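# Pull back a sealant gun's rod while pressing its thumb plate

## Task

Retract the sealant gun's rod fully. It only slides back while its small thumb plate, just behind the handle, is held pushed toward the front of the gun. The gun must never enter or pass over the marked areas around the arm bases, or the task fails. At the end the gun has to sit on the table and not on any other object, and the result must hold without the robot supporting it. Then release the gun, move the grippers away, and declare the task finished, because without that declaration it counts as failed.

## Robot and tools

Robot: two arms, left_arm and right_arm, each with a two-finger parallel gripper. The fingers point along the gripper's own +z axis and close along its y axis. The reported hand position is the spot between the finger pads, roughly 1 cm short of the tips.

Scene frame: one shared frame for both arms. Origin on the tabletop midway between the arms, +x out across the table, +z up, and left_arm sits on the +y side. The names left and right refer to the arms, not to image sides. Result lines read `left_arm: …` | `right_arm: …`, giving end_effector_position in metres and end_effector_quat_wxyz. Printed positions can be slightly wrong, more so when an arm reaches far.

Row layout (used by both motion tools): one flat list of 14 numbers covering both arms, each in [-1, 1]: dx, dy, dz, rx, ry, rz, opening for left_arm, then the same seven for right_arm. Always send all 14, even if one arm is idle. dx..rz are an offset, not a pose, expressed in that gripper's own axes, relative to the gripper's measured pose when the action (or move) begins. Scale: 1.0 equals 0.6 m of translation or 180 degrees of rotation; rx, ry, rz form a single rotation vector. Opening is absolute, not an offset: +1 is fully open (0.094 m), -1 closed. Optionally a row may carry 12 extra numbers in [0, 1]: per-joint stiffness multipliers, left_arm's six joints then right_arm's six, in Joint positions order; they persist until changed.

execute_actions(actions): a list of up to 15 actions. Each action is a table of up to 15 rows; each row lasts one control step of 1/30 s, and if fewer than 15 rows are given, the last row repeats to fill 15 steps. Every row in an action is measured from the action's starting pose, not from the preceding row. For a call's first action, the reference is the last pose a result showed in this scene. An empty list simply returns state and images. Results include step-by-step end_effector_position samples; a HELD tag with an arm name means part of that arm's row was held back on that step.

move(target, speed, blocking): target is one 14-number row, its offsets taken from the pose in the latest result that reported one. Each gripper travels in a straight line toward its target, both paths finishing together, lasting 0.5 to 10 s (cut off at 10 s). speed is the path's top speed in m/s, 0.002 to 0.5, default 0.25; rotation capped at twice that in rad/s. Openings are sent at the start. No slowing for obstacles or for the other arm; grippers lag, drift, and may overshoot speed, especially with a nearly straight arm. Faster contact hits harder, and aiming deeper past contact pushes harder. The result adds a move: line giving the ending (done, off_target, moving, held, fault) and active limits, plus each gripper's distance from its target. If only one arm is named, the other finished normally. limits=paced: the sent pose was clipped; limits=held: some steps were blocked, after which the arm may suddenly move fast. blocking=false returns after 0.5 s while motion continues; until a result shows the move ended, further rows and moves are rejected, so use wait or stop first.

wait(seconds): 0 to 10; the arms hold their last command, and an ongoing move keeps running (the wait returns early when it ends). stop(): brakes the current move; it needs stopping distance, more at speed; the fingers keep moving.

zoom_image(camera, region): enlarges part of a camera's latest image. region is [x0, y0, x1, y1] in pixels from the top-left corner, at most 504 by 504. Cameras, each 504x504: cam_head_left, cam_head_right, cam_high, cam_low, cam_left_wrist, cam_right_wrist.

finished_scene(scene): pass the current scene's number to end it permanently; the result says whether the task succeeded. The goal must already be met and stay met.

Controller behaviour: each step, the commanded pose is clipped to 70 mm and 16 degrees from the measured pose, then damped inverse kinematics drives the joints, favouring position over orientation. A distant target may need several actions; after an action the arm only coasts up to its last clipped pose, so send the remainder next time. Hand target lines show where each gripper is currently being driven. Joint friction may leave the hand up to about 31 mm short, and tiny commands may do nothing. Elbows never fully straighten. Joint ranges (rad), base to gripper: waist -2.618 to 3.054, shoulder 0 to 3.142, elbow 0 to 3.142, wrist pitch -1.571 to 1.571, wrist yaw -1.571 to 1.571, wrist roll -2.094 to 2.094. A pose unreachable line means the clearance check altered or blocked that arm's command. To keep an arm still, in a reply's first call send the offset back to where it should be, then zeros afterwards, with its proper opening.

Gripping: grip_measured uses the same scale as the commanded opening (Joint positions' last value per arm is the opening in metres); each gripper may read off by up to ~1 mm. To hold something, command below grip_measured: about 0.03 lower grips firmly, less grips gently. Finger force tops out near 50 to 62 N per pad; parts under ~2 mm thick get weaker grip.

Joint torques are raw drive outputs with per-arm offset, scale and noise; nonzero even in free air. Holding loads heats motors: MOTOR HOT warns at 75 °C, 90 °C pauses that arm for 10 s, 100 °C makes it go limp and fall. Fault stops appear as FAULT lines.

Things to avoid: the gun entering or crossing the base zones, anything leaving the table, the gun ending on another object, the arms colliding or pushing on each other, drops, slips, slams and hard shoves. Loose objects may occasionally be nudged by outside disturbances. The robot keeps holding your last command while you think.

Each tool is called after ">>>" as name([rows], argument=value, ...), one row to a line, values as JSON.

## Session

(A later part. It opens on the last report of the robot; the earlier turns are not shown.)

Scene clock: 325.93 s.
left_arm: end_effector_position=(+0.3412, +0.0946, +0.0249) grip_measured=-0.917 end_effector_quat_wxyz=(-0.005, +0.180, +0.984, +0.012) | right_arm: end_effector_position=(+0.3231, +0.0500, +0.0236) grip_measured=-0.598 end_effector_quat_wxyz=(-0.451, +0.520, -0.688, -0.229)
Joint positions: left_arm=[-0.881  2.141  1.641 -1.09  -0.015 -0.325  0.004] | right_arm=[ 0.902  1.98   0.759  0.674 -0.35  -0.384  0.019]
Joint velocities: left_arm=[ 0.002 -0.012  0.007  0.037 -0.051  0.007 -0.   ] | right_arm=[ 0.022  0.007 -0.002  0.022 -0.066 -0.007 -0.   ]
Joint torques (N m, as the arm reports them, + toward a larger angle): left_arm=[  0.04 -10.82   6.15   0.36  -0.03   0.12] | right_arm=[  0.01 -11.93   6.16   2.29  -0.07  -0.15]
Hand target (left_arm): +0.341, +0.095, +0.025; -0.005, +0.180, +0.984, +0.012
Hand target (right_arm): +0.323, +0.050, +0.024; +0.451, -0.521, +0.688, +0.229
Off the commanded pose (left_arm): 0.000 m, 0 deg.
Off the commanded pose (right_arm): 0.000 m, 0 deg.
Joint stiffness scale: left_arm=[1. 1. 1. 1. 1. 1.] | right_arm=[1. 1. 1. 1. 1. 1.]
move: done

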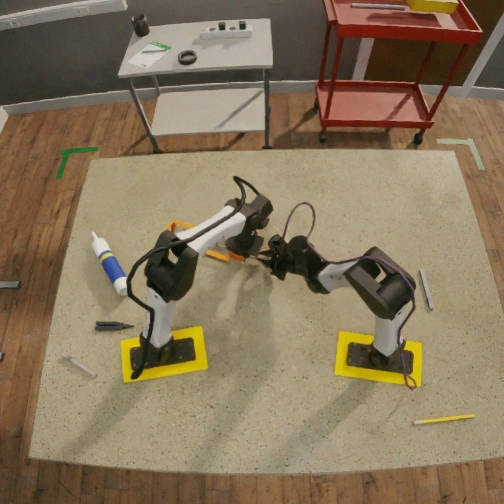

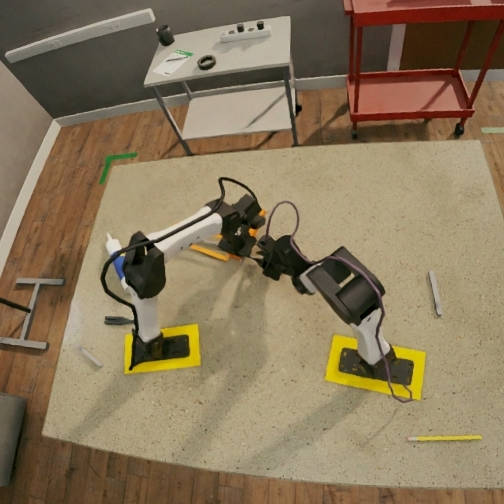

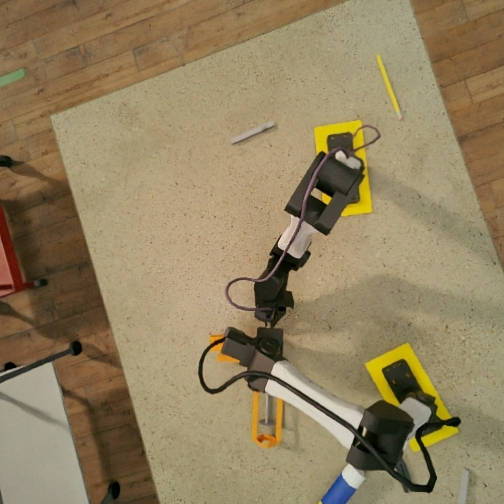

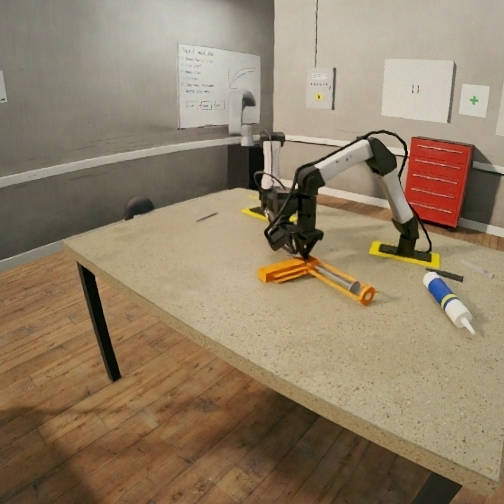

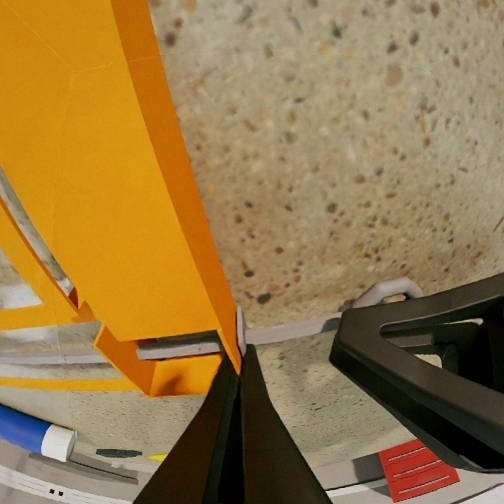

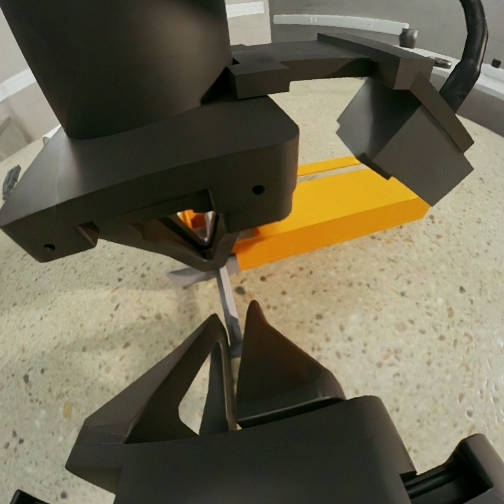

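>>> move(target=[0,0,0,0,0,0,-1, 0.037,0.008,-0.0055,-0.034,0.07,0.0376,0.6], speed=0.05)

>>> zoom_image(camera="cam_head_right", region=[200, 200, 320, 300])

Scene clock: 347.83 s.
left_arm: end_effector_position=(+0.3412, +0.0946, +0.0249) grip_measured=-0.917 end_effector_quat_wxyz=(-0.005, +0.180, +0.984, +0.012) | right_arm: end_effector_position=(+0.3162, +0.0423, +0.0069) grip_measured=+0.598 end_effector_quat_wxyz=(+0.348, -0.526, +0.740, +0.234)
Joint positions: left_arm=[-0.881  2.141  1.641 -1.09  -0.015 -0.325  0.004] | right_arm=[ 0.888  1.959  0.879  0.306 -0.383 -0.375  0.075]
Joint velocities: left_arm=[ 0.007 -0.046  0.007  0.022  0.007 -0.051 -0.   ] | right_arm=[-0.012 -0.002  0.022  0.007  0.007 -0.022  0.001]
Joint torques (N m, as the arm reports them, + toward a larger angle): left_arm=[  0.03 -10.83   6.15   0.36  -0.04   0.11] | right_arm=[ -0.73 -13.11   7.79   1.44  -0.08  -0.12]
Hand target (left_arm): +0.341, +0.095, +0.025; -0.005, +0.180, +0.984, +0.012
Hand target (right_arm): +0.316, +0.038, +0.006; +0.332, -0.522, +0.750, +0.233
Off the commanded pose (left_arm): 0.000 m, 0 deg.
Off the commanded pose (right_arm): 0.005 m, 2 deg.
Joint stiffness scale: left_arm=[1. 1. 1. 1. 1. 1.] | right_arm=[1. 1. 1. 1. 1. 1.]
move: done

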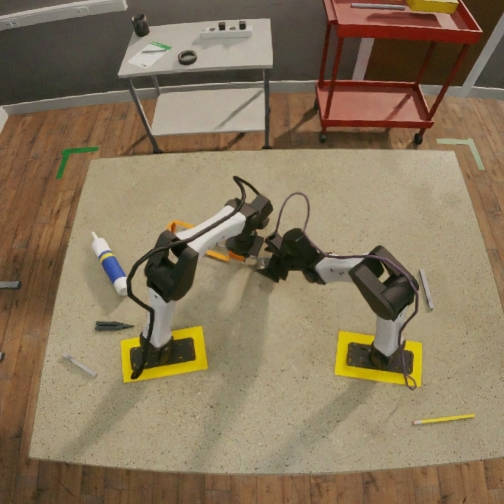

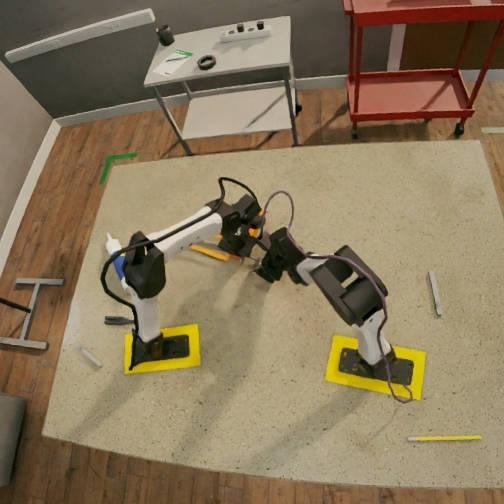

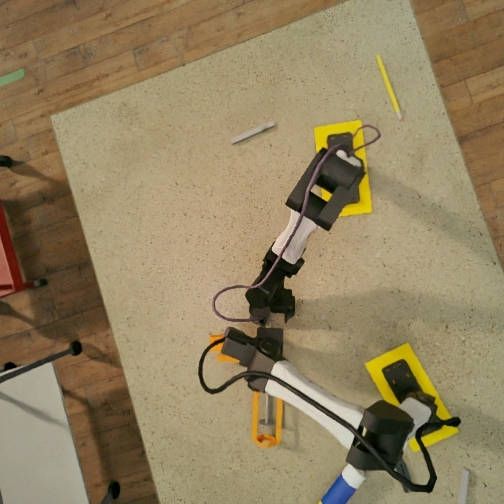

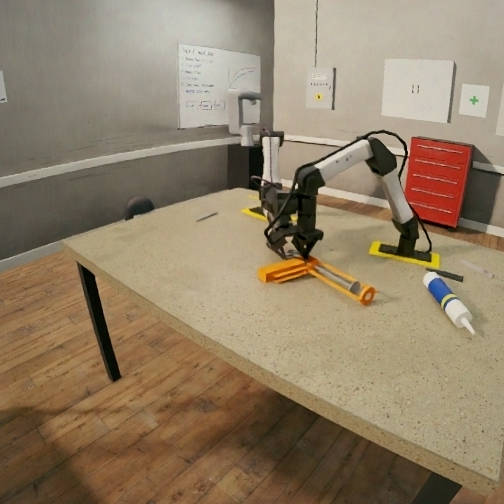

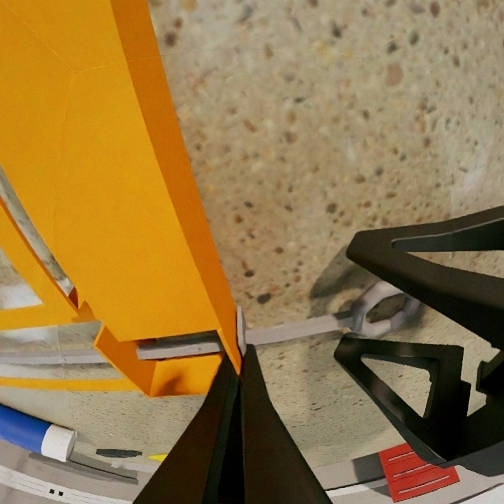

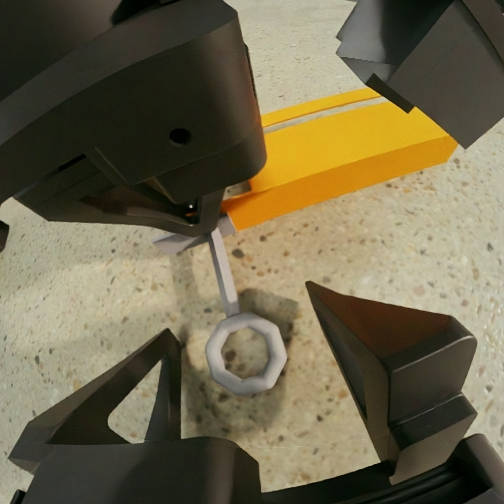

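Region (200, 200, 320, 300) of cam_head_right's 504x504 image, scaled by 4.200, with more detail than that image has.

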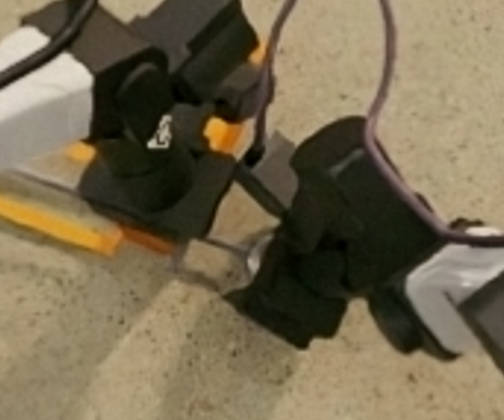

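Now close on the ring.

>>> move(target=[0,0,0,0,0,0,-1, 0,0,0,0,0,0,-0.6], speed=0.03)

Scene clock: 351.13 s.
left_arm: end_effector_position=(+0.3412, +0.0946, +0.0249) grip_measured=-0.917 end_effector_quat_wxyz=(-0.005, +0.180, +0.984, +0.012) | right_arm: end_effector_position=(+0.3164, +0.0423, +0.0070) grip_measured=-0.250 end_effector_quat_wxyz=(+0.348, -0.527, +0.740, +0.234)
Joint positions: left_arm=[-0.881  2.141  1.641 -1.09  -0.015 -0.325  0.004] | right_arm=[ 0.887  1.959  0.879  0.305 -0.383 -0.377  0.035]
Joint velocities: left_arm=[ 0.002  0.017  0.002 -0.022 -0.051  0.066  0.   ] | right_arm=[ 0.012  0.007  0.002 -0.022 -0.022 -0.022 -0.001]
Joint torques (N m, as the arm reports them, + toward a larger angle): left_arm=[  0.03 -10.82   6.14   0.36  -0.04   0.12] | right_arm=[  0.05 -12.29   6.63   2.06  -0.11  -0.14]
Hand target (left_arm): +0.341, +0.095, +0.025; -0.005, +0.180, +0.983, +0.012
Hand target (right_arm): +0.316, +0.042, +0.007; +0.348, -0.526, +0.740, +0.234
Off the commanded pose (left_arm): 0.000 m, 0 deg.
Off the commanded pose (right_arm): 0.000 m, 0 deg.
Joint stiffness scale: left_arm=[1. 1. 1. 1. 1. 1.] | right_arm=[1. 1. 1. 1. 1. 1.]
move: done

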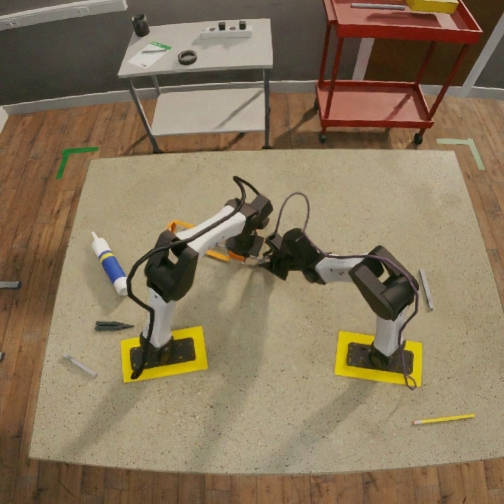

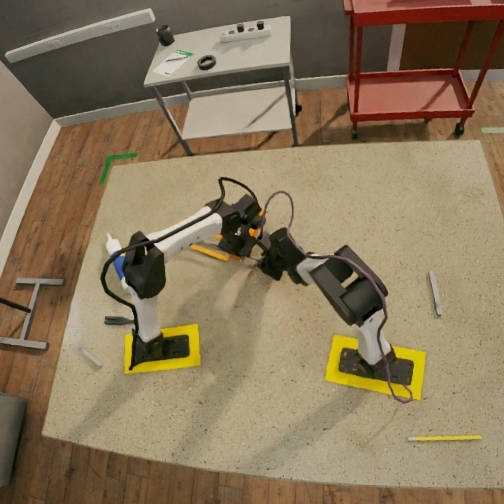

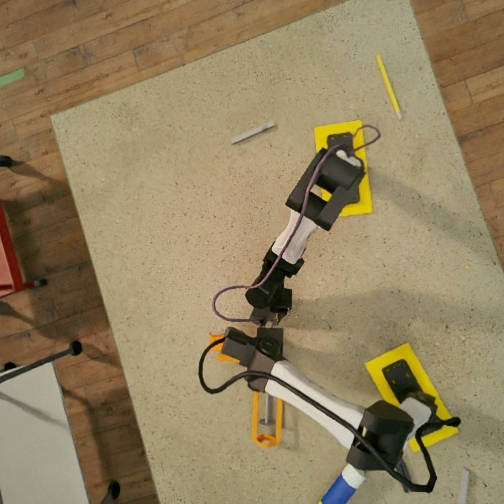

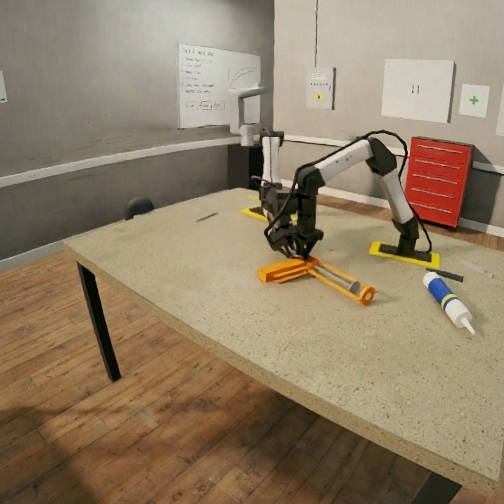

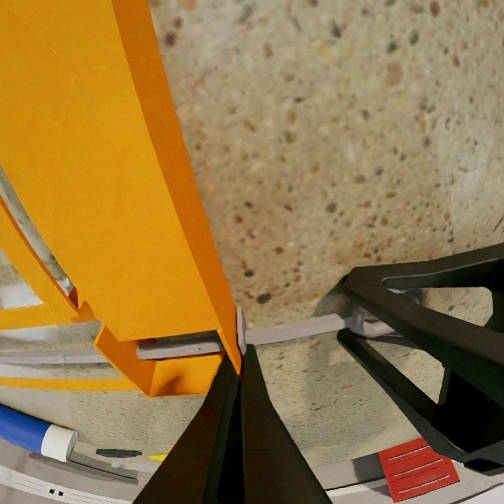

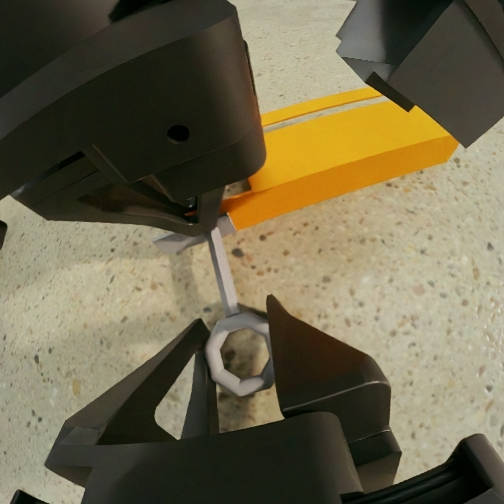

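>>> move(target=[0,0,0,0,0,0,-1, 0.087,-0.002,-0.1017,0,0,0,-0.6], speed=0.05)

Scene clock: 360.47 s.
left_arm: end_effector_position=(+0.3275, +0.0572, +0.0271) grip_measured=-0.917 end_effector_quat_wxyz=(-0.013, +0.194, +0.979, -0.060) | right_arm: end_effector_position=(+0.2955, -0.0155, +0.0100) grip_measured=-0.250 end_effector_quat_wxyz=(+0.356, -0.523, +0.734, +0.247)
Joint positions: left_arm=[-0.917  2.139  1.641 -1.033  0.117 -0.335  0.004] | right_arm=[ 0.769  1.81   0.653  0.369 -0.49  -0.454  0.035]
Joint velocities: left_arm=[-0.002 -0.002 -0.002  0.051 -0.007  0.037 -0.   ] | right_arm=[-0.002 -0.002  0.017 -0.007 -0.022  0.022 -0.001]
Joint torques (N m, as the arm reports them, + toward a larger angle): left_arm=[  2.16 -11.01   6.26  -0.04  -1.14   0.22] | right_arm=[ -2.54 -13.34   2.89   1.75  -0.14  -0.5 ]
Hand target (left_arm): +0.340, +0.093, +0.026; -0.006, +0.182, +0.983, +0.008
Hand target (right_arm): +0.290, -0.032, +0.005; +0.348, -0.525, +0.739, +0.237
Off the commanded pose (left_arm): 0.040 m, 8 deg.
Off the commanded pose (right_arm): 0.019 m, 2 deg.
Joint stiffness scale: left_arm=[1. 1. 1. 1. 1. 1.] | right_arm=[1. 1. 1. 1. 1. 1.]
move: off_target (left_arm, right_arm)

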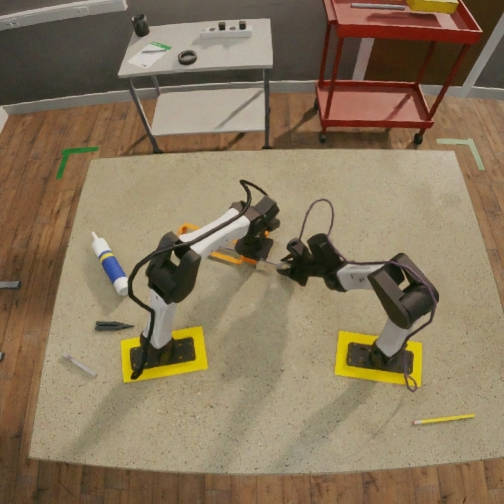

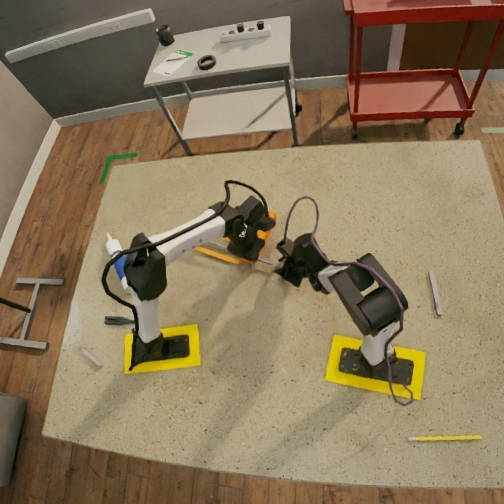

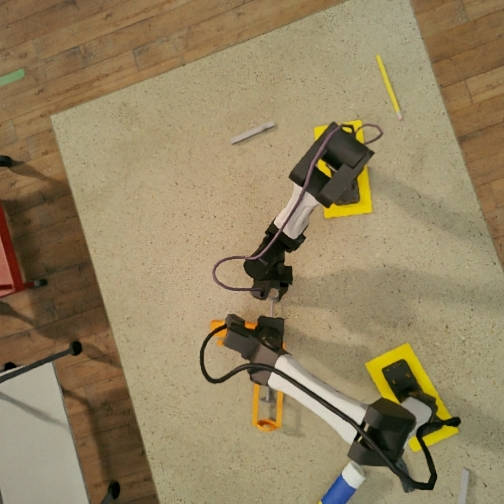

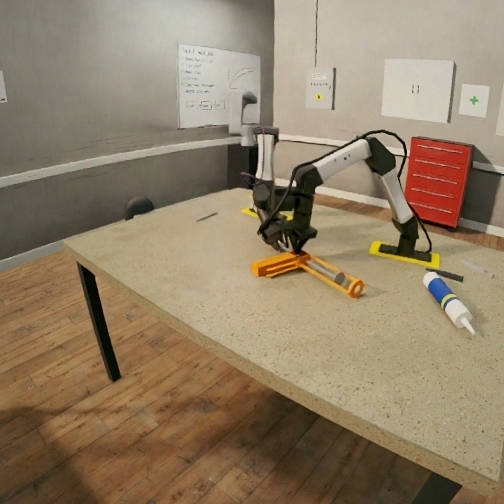

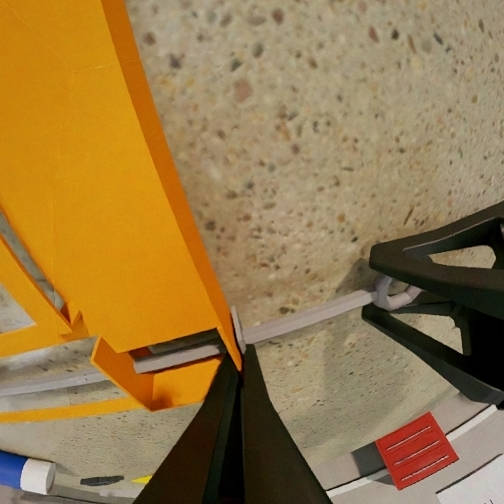

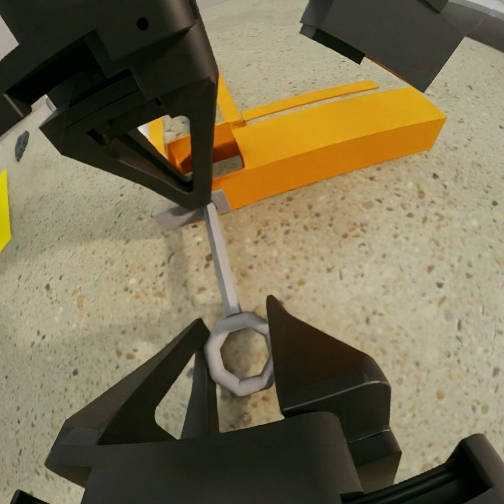

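>>> move(target=[0.006,0.116,-0.011,-0.046,0.003,-0.0096,-1, 0.129,-0.002,-0.153,0,0,0,-0.6], speed=0.05)

>>> zoom_image(camera="cam_low", region=[200, 190, 390, 310])

Scene clock: 377.37 s.
left_arm: end_effector_position=(+0.3410, +0.0655, +0.0324) grip_measured=-0.917 end_effector_quat_wxyz=(-0.001, +0.198, +0.977, -0.082) | right_arm: end_effector_position=(+0.2693, -0.1140, +0.0161) grip_measured=-0.251 end_effector_quat_wxyz=(+0.379, -0.523, +0.720, +0.256)
Joint positions: left_arm=[-0.869  2.118  1.625 -1.005  0.146 -0.28   0.004] | right_arm=[ 0.438  1.587  0.411  0.271 -0.738 -0.742  0.035]
Joint velocities: left_arm=[-0.012 -0.012  0.002 -0.007 -0.051  0.022  0.   ] | right_arm=[-0.002  0.007  0.002 -0.066 -0.007 -0.037  0.001]
Joint torques (N m, as the arm reports them, + toward a larger angle): left_arm=[  3.32 -11.82   3.98  -0.09  -1.29   0.37] | right_arm=[-2.04 -9.35  3.11  1.26 -0.17 -0.43]
Hand target (left_arm): +0.349, +0.119, +0.027; -0.008, +0.183, +0.983, +0.007
Hand target (right_arm): +0.256, -0.125, +0.006; +0.359, -0.520, +0.733, +0.252
Off the commanded pose (left_arm): 0.059 m, 11 deg.
Off the commanded pose (right_arm): 0.022 m, 3 deg.
Joint stiffness scale: left_arm=[1. 1. 1. 1. 1. 1.] | right_arm=[1. 1. 1. 1. 1. 1.]
move: off_target (left_arm, right_arm)

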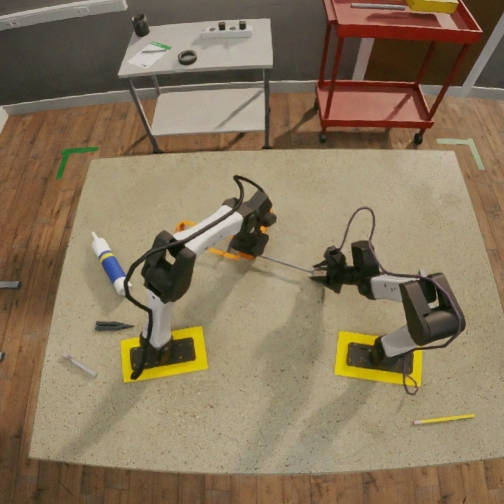

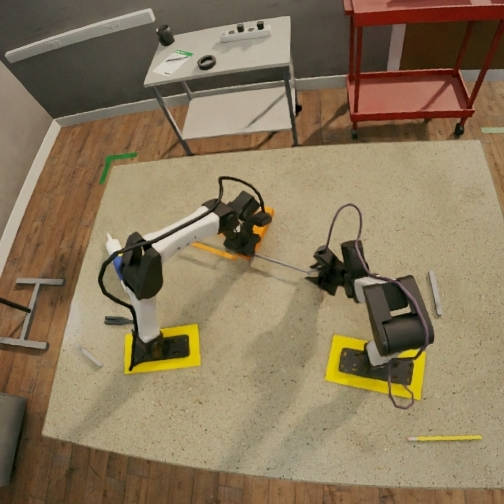

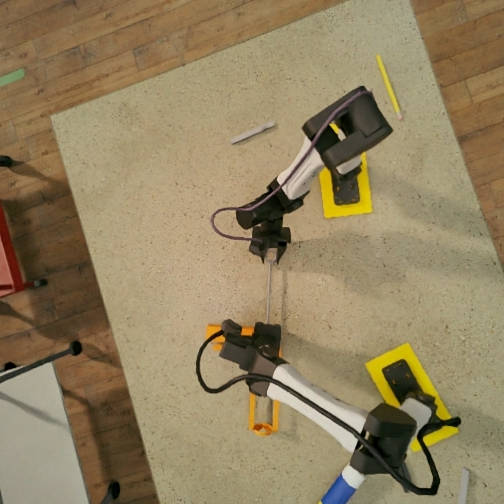

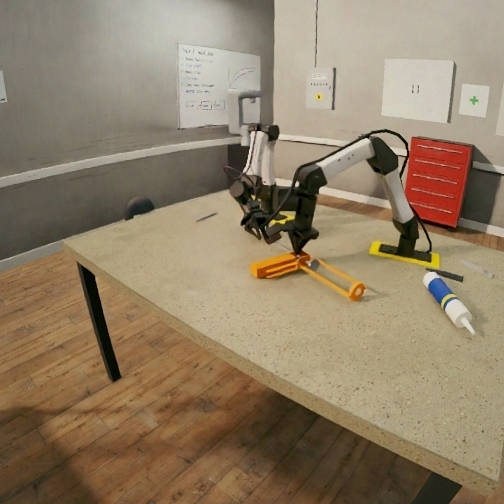

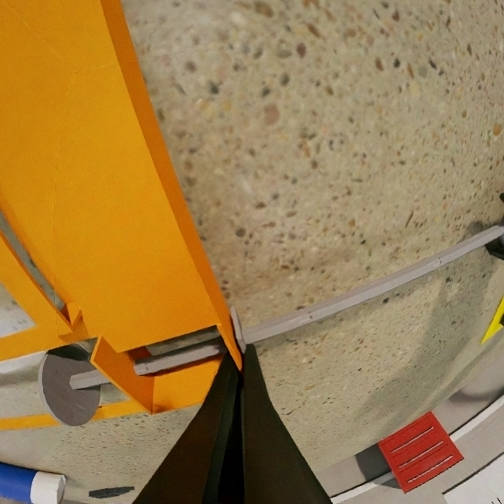

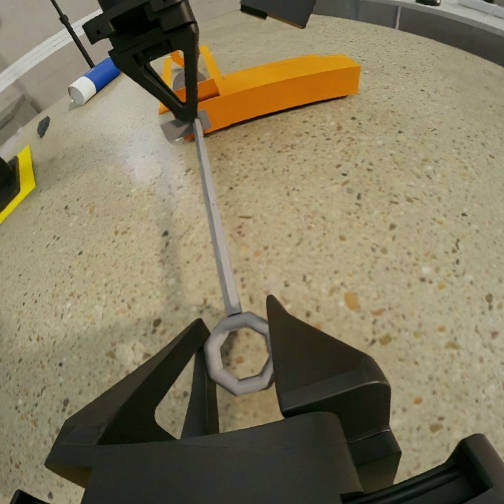

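Region (200, 190, 390, 310) of cam_low's 504x504 image, scaled by 2.653, with more detail than that image has; it fills the top 318 rows of this view, and the rest is white.

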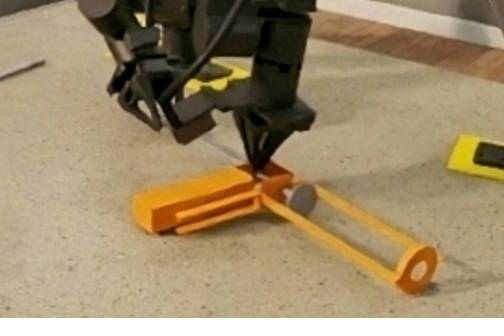

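>>> move(target=[0.022,0.0955,-0.004,-0.0586,0.0144,-0.0125,-1, 0.0665,0,-0.0755,0,0,0,-0.6], speed=0.04)

>>> zoom_image(camera="cam_low", region=[200, 190, 390, 310])

Scene clock: 392.20 s.
left_arm: end_effector_position=(+0.3423, +0.0618, +0.0329) grip_measured=-0.917 end_effector_quat_wxyz=(+0.002, +0.197, +0.976, -0.090) | right_arm: end_effector_position=(+0.2611, -0.1564, +0.0190) grip_measured=-0.251 end_effector_quat_wxyz=(+0.397, -0.526, +0.703, +0.268)
Joint positions: left_arm=[-0.869  2.118  1.625 -0.99   0.159 -0.284  0.004] | right_arm=[ 0.221  1.557  0.395  0.1   -0.904 -1.002  0.035]
Joint velocities: left_arm=[ 0.017  0.007 -0.022 -0.051  0.007 -0.037 -0.   ] | right_arm=[-0.022 -0.027 -0.022 -0.007  0.007  0.022 -0.001]
Joint torques (N m, as the arm reports them, + toward a larger angle): left_arm=[  3.36 -11.61   4.47  -0.25  -1.49   0.46] | right_arm=[-3.18 -8.89  3.34  0.91 -0.13 -0.53]
Hand target (left_arm): +0.349, +0.119, +0.027; -0.009, +0.184, +0.983, +0.007
Hand target (right_arm): +0.250, -0.167, +0.011; +0.382, -0.520, +0.718, +0.260
Off the commanded pose (left_arm): 0.062 m, 12 deg.
Off the commanded pose (right_arm): 0.020 m, 3 deg.
Joint stiffness scale: left_arm=[1. 1. 1. 1. 1. 1.] | right_arm=[1. 1. 1. 1. 1. 1.]
move: off_target (left_arm, right_arm)

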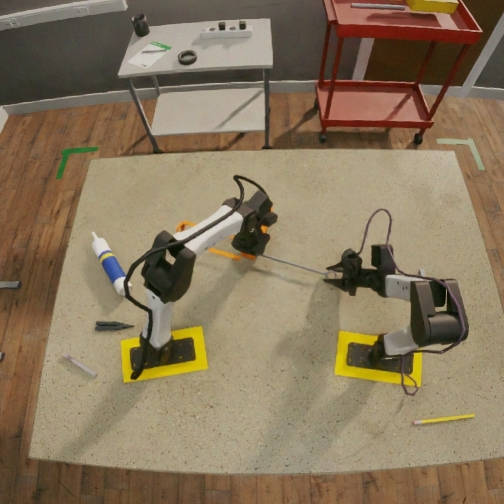

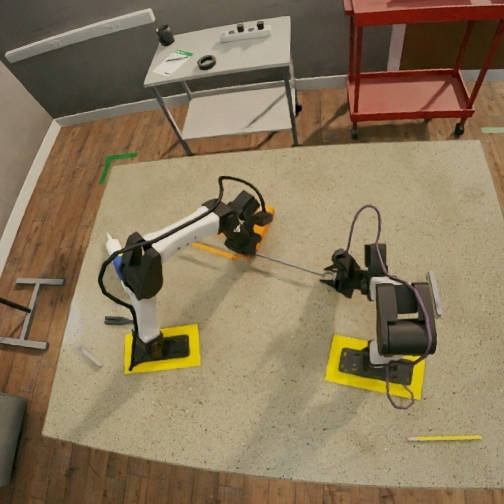

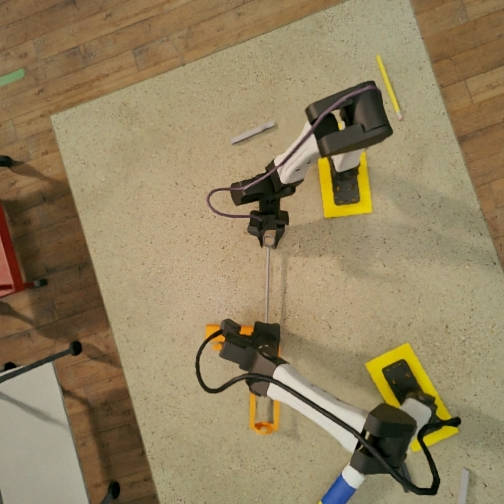

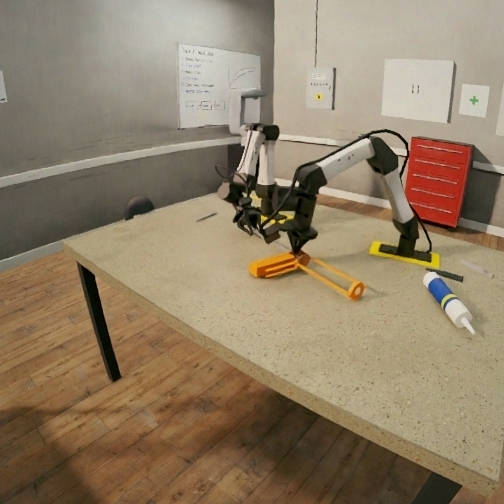

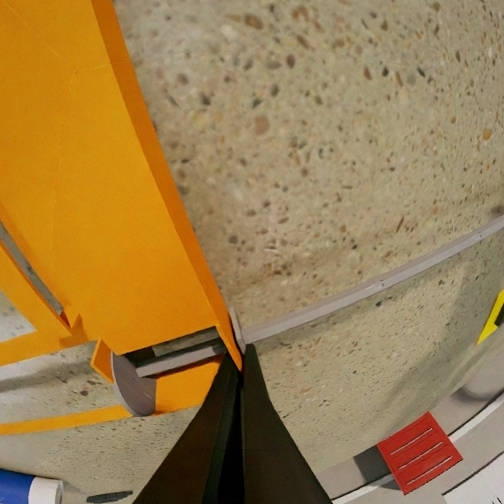

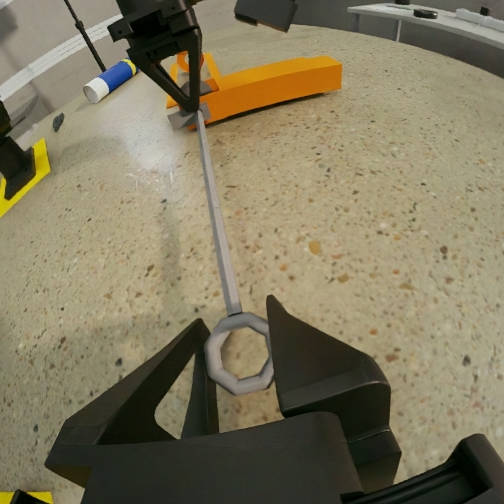

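Region (200, 190, 390, 310) of cam_low's 504x504 image, scaled by 2.653, with more detail than that image has; it fills the top 318 rows of this view, and the rest is white.

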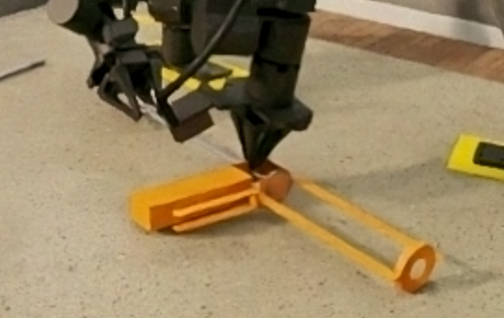

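>>> move(target=[0.022,0.1,-0.004,-0.063,0.0144,-0.0125,-1, 0.045,0,-0.052,0,0,0,-0.6], speed=0.04)

Scene clock: 404.93 s.
left_arm: end_effector_position=(+0.3319, +0.0444, +0.0379) grip_measured=-0.917 end_effector_quat_wxyz=(-0.013, +0.202, +0.970, -0.135) | right_arm: end_effector_position=(+0.2458, -0.1748, +0.0277) grip_measured=-0.268 end_effector_quat_wxyz=(-0.432, +0.542, -0.660, -0.288)
Joint positions: left_arm=[-0.879  2.115  1.625 -0.977  0.252 -0.289  0.004] | right_arm=[ 0.079  1.557  0.395 -0.066 -1.061 -1.282  0.034]
Joint velocities: left_arm=[-0.007 -0.002 -0.032 -0.007 -0.037 -0.022 -0.001] | right_arm=[-0.007 -0.007  0.017 -0.095 -0.007 -0.066 -0.001]
Joint torques (N m, as the arm reports them, + toward a larger angle): left_arm=[  4.49 -11.88   4.1   -0.25  -2.03   0.55] | right_arm=[-4.61 -5.09  6.81  0.36  0.17 -0.2 ]
Hand target (left_arm): +0.349, +0.116, +0.029; -0.010, +0.185, +0.983, -0.009
Hand target (right_arm): +0.248, -0.193, +0.015; +0.402, -0.523, +0.702, +0.271
Off the commanded pose (left_arm): 0.081 m, 17 deg; orientation clipped at the last step of the last action.
Off the commanded pose (right_arm): 0.025 m, 7 deg.
Joint stiffness scale: left_arm=[1. 1. 1. 1. 1. 1.] | right_arm=[1. 1. 1. 1. 1. 1.]
move: off_target (left_arm, right_arm); limits=paced

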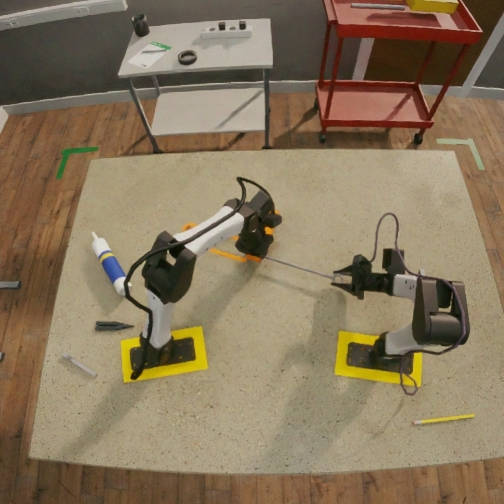

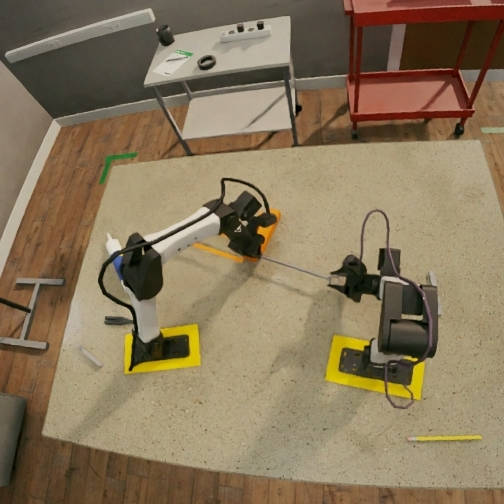

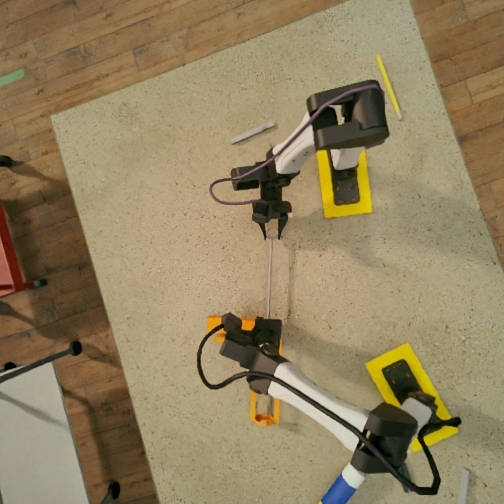

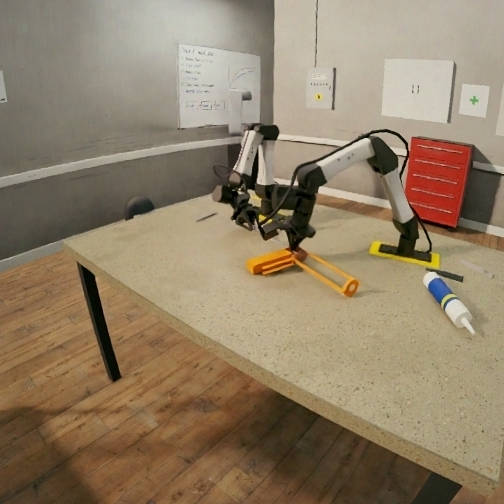

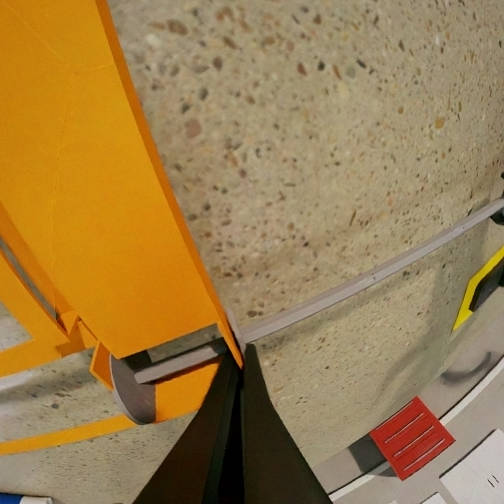

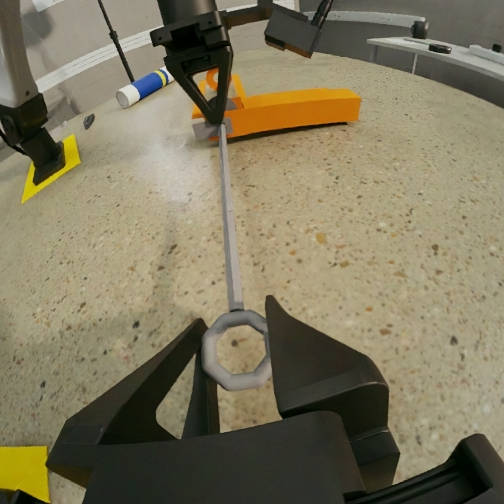

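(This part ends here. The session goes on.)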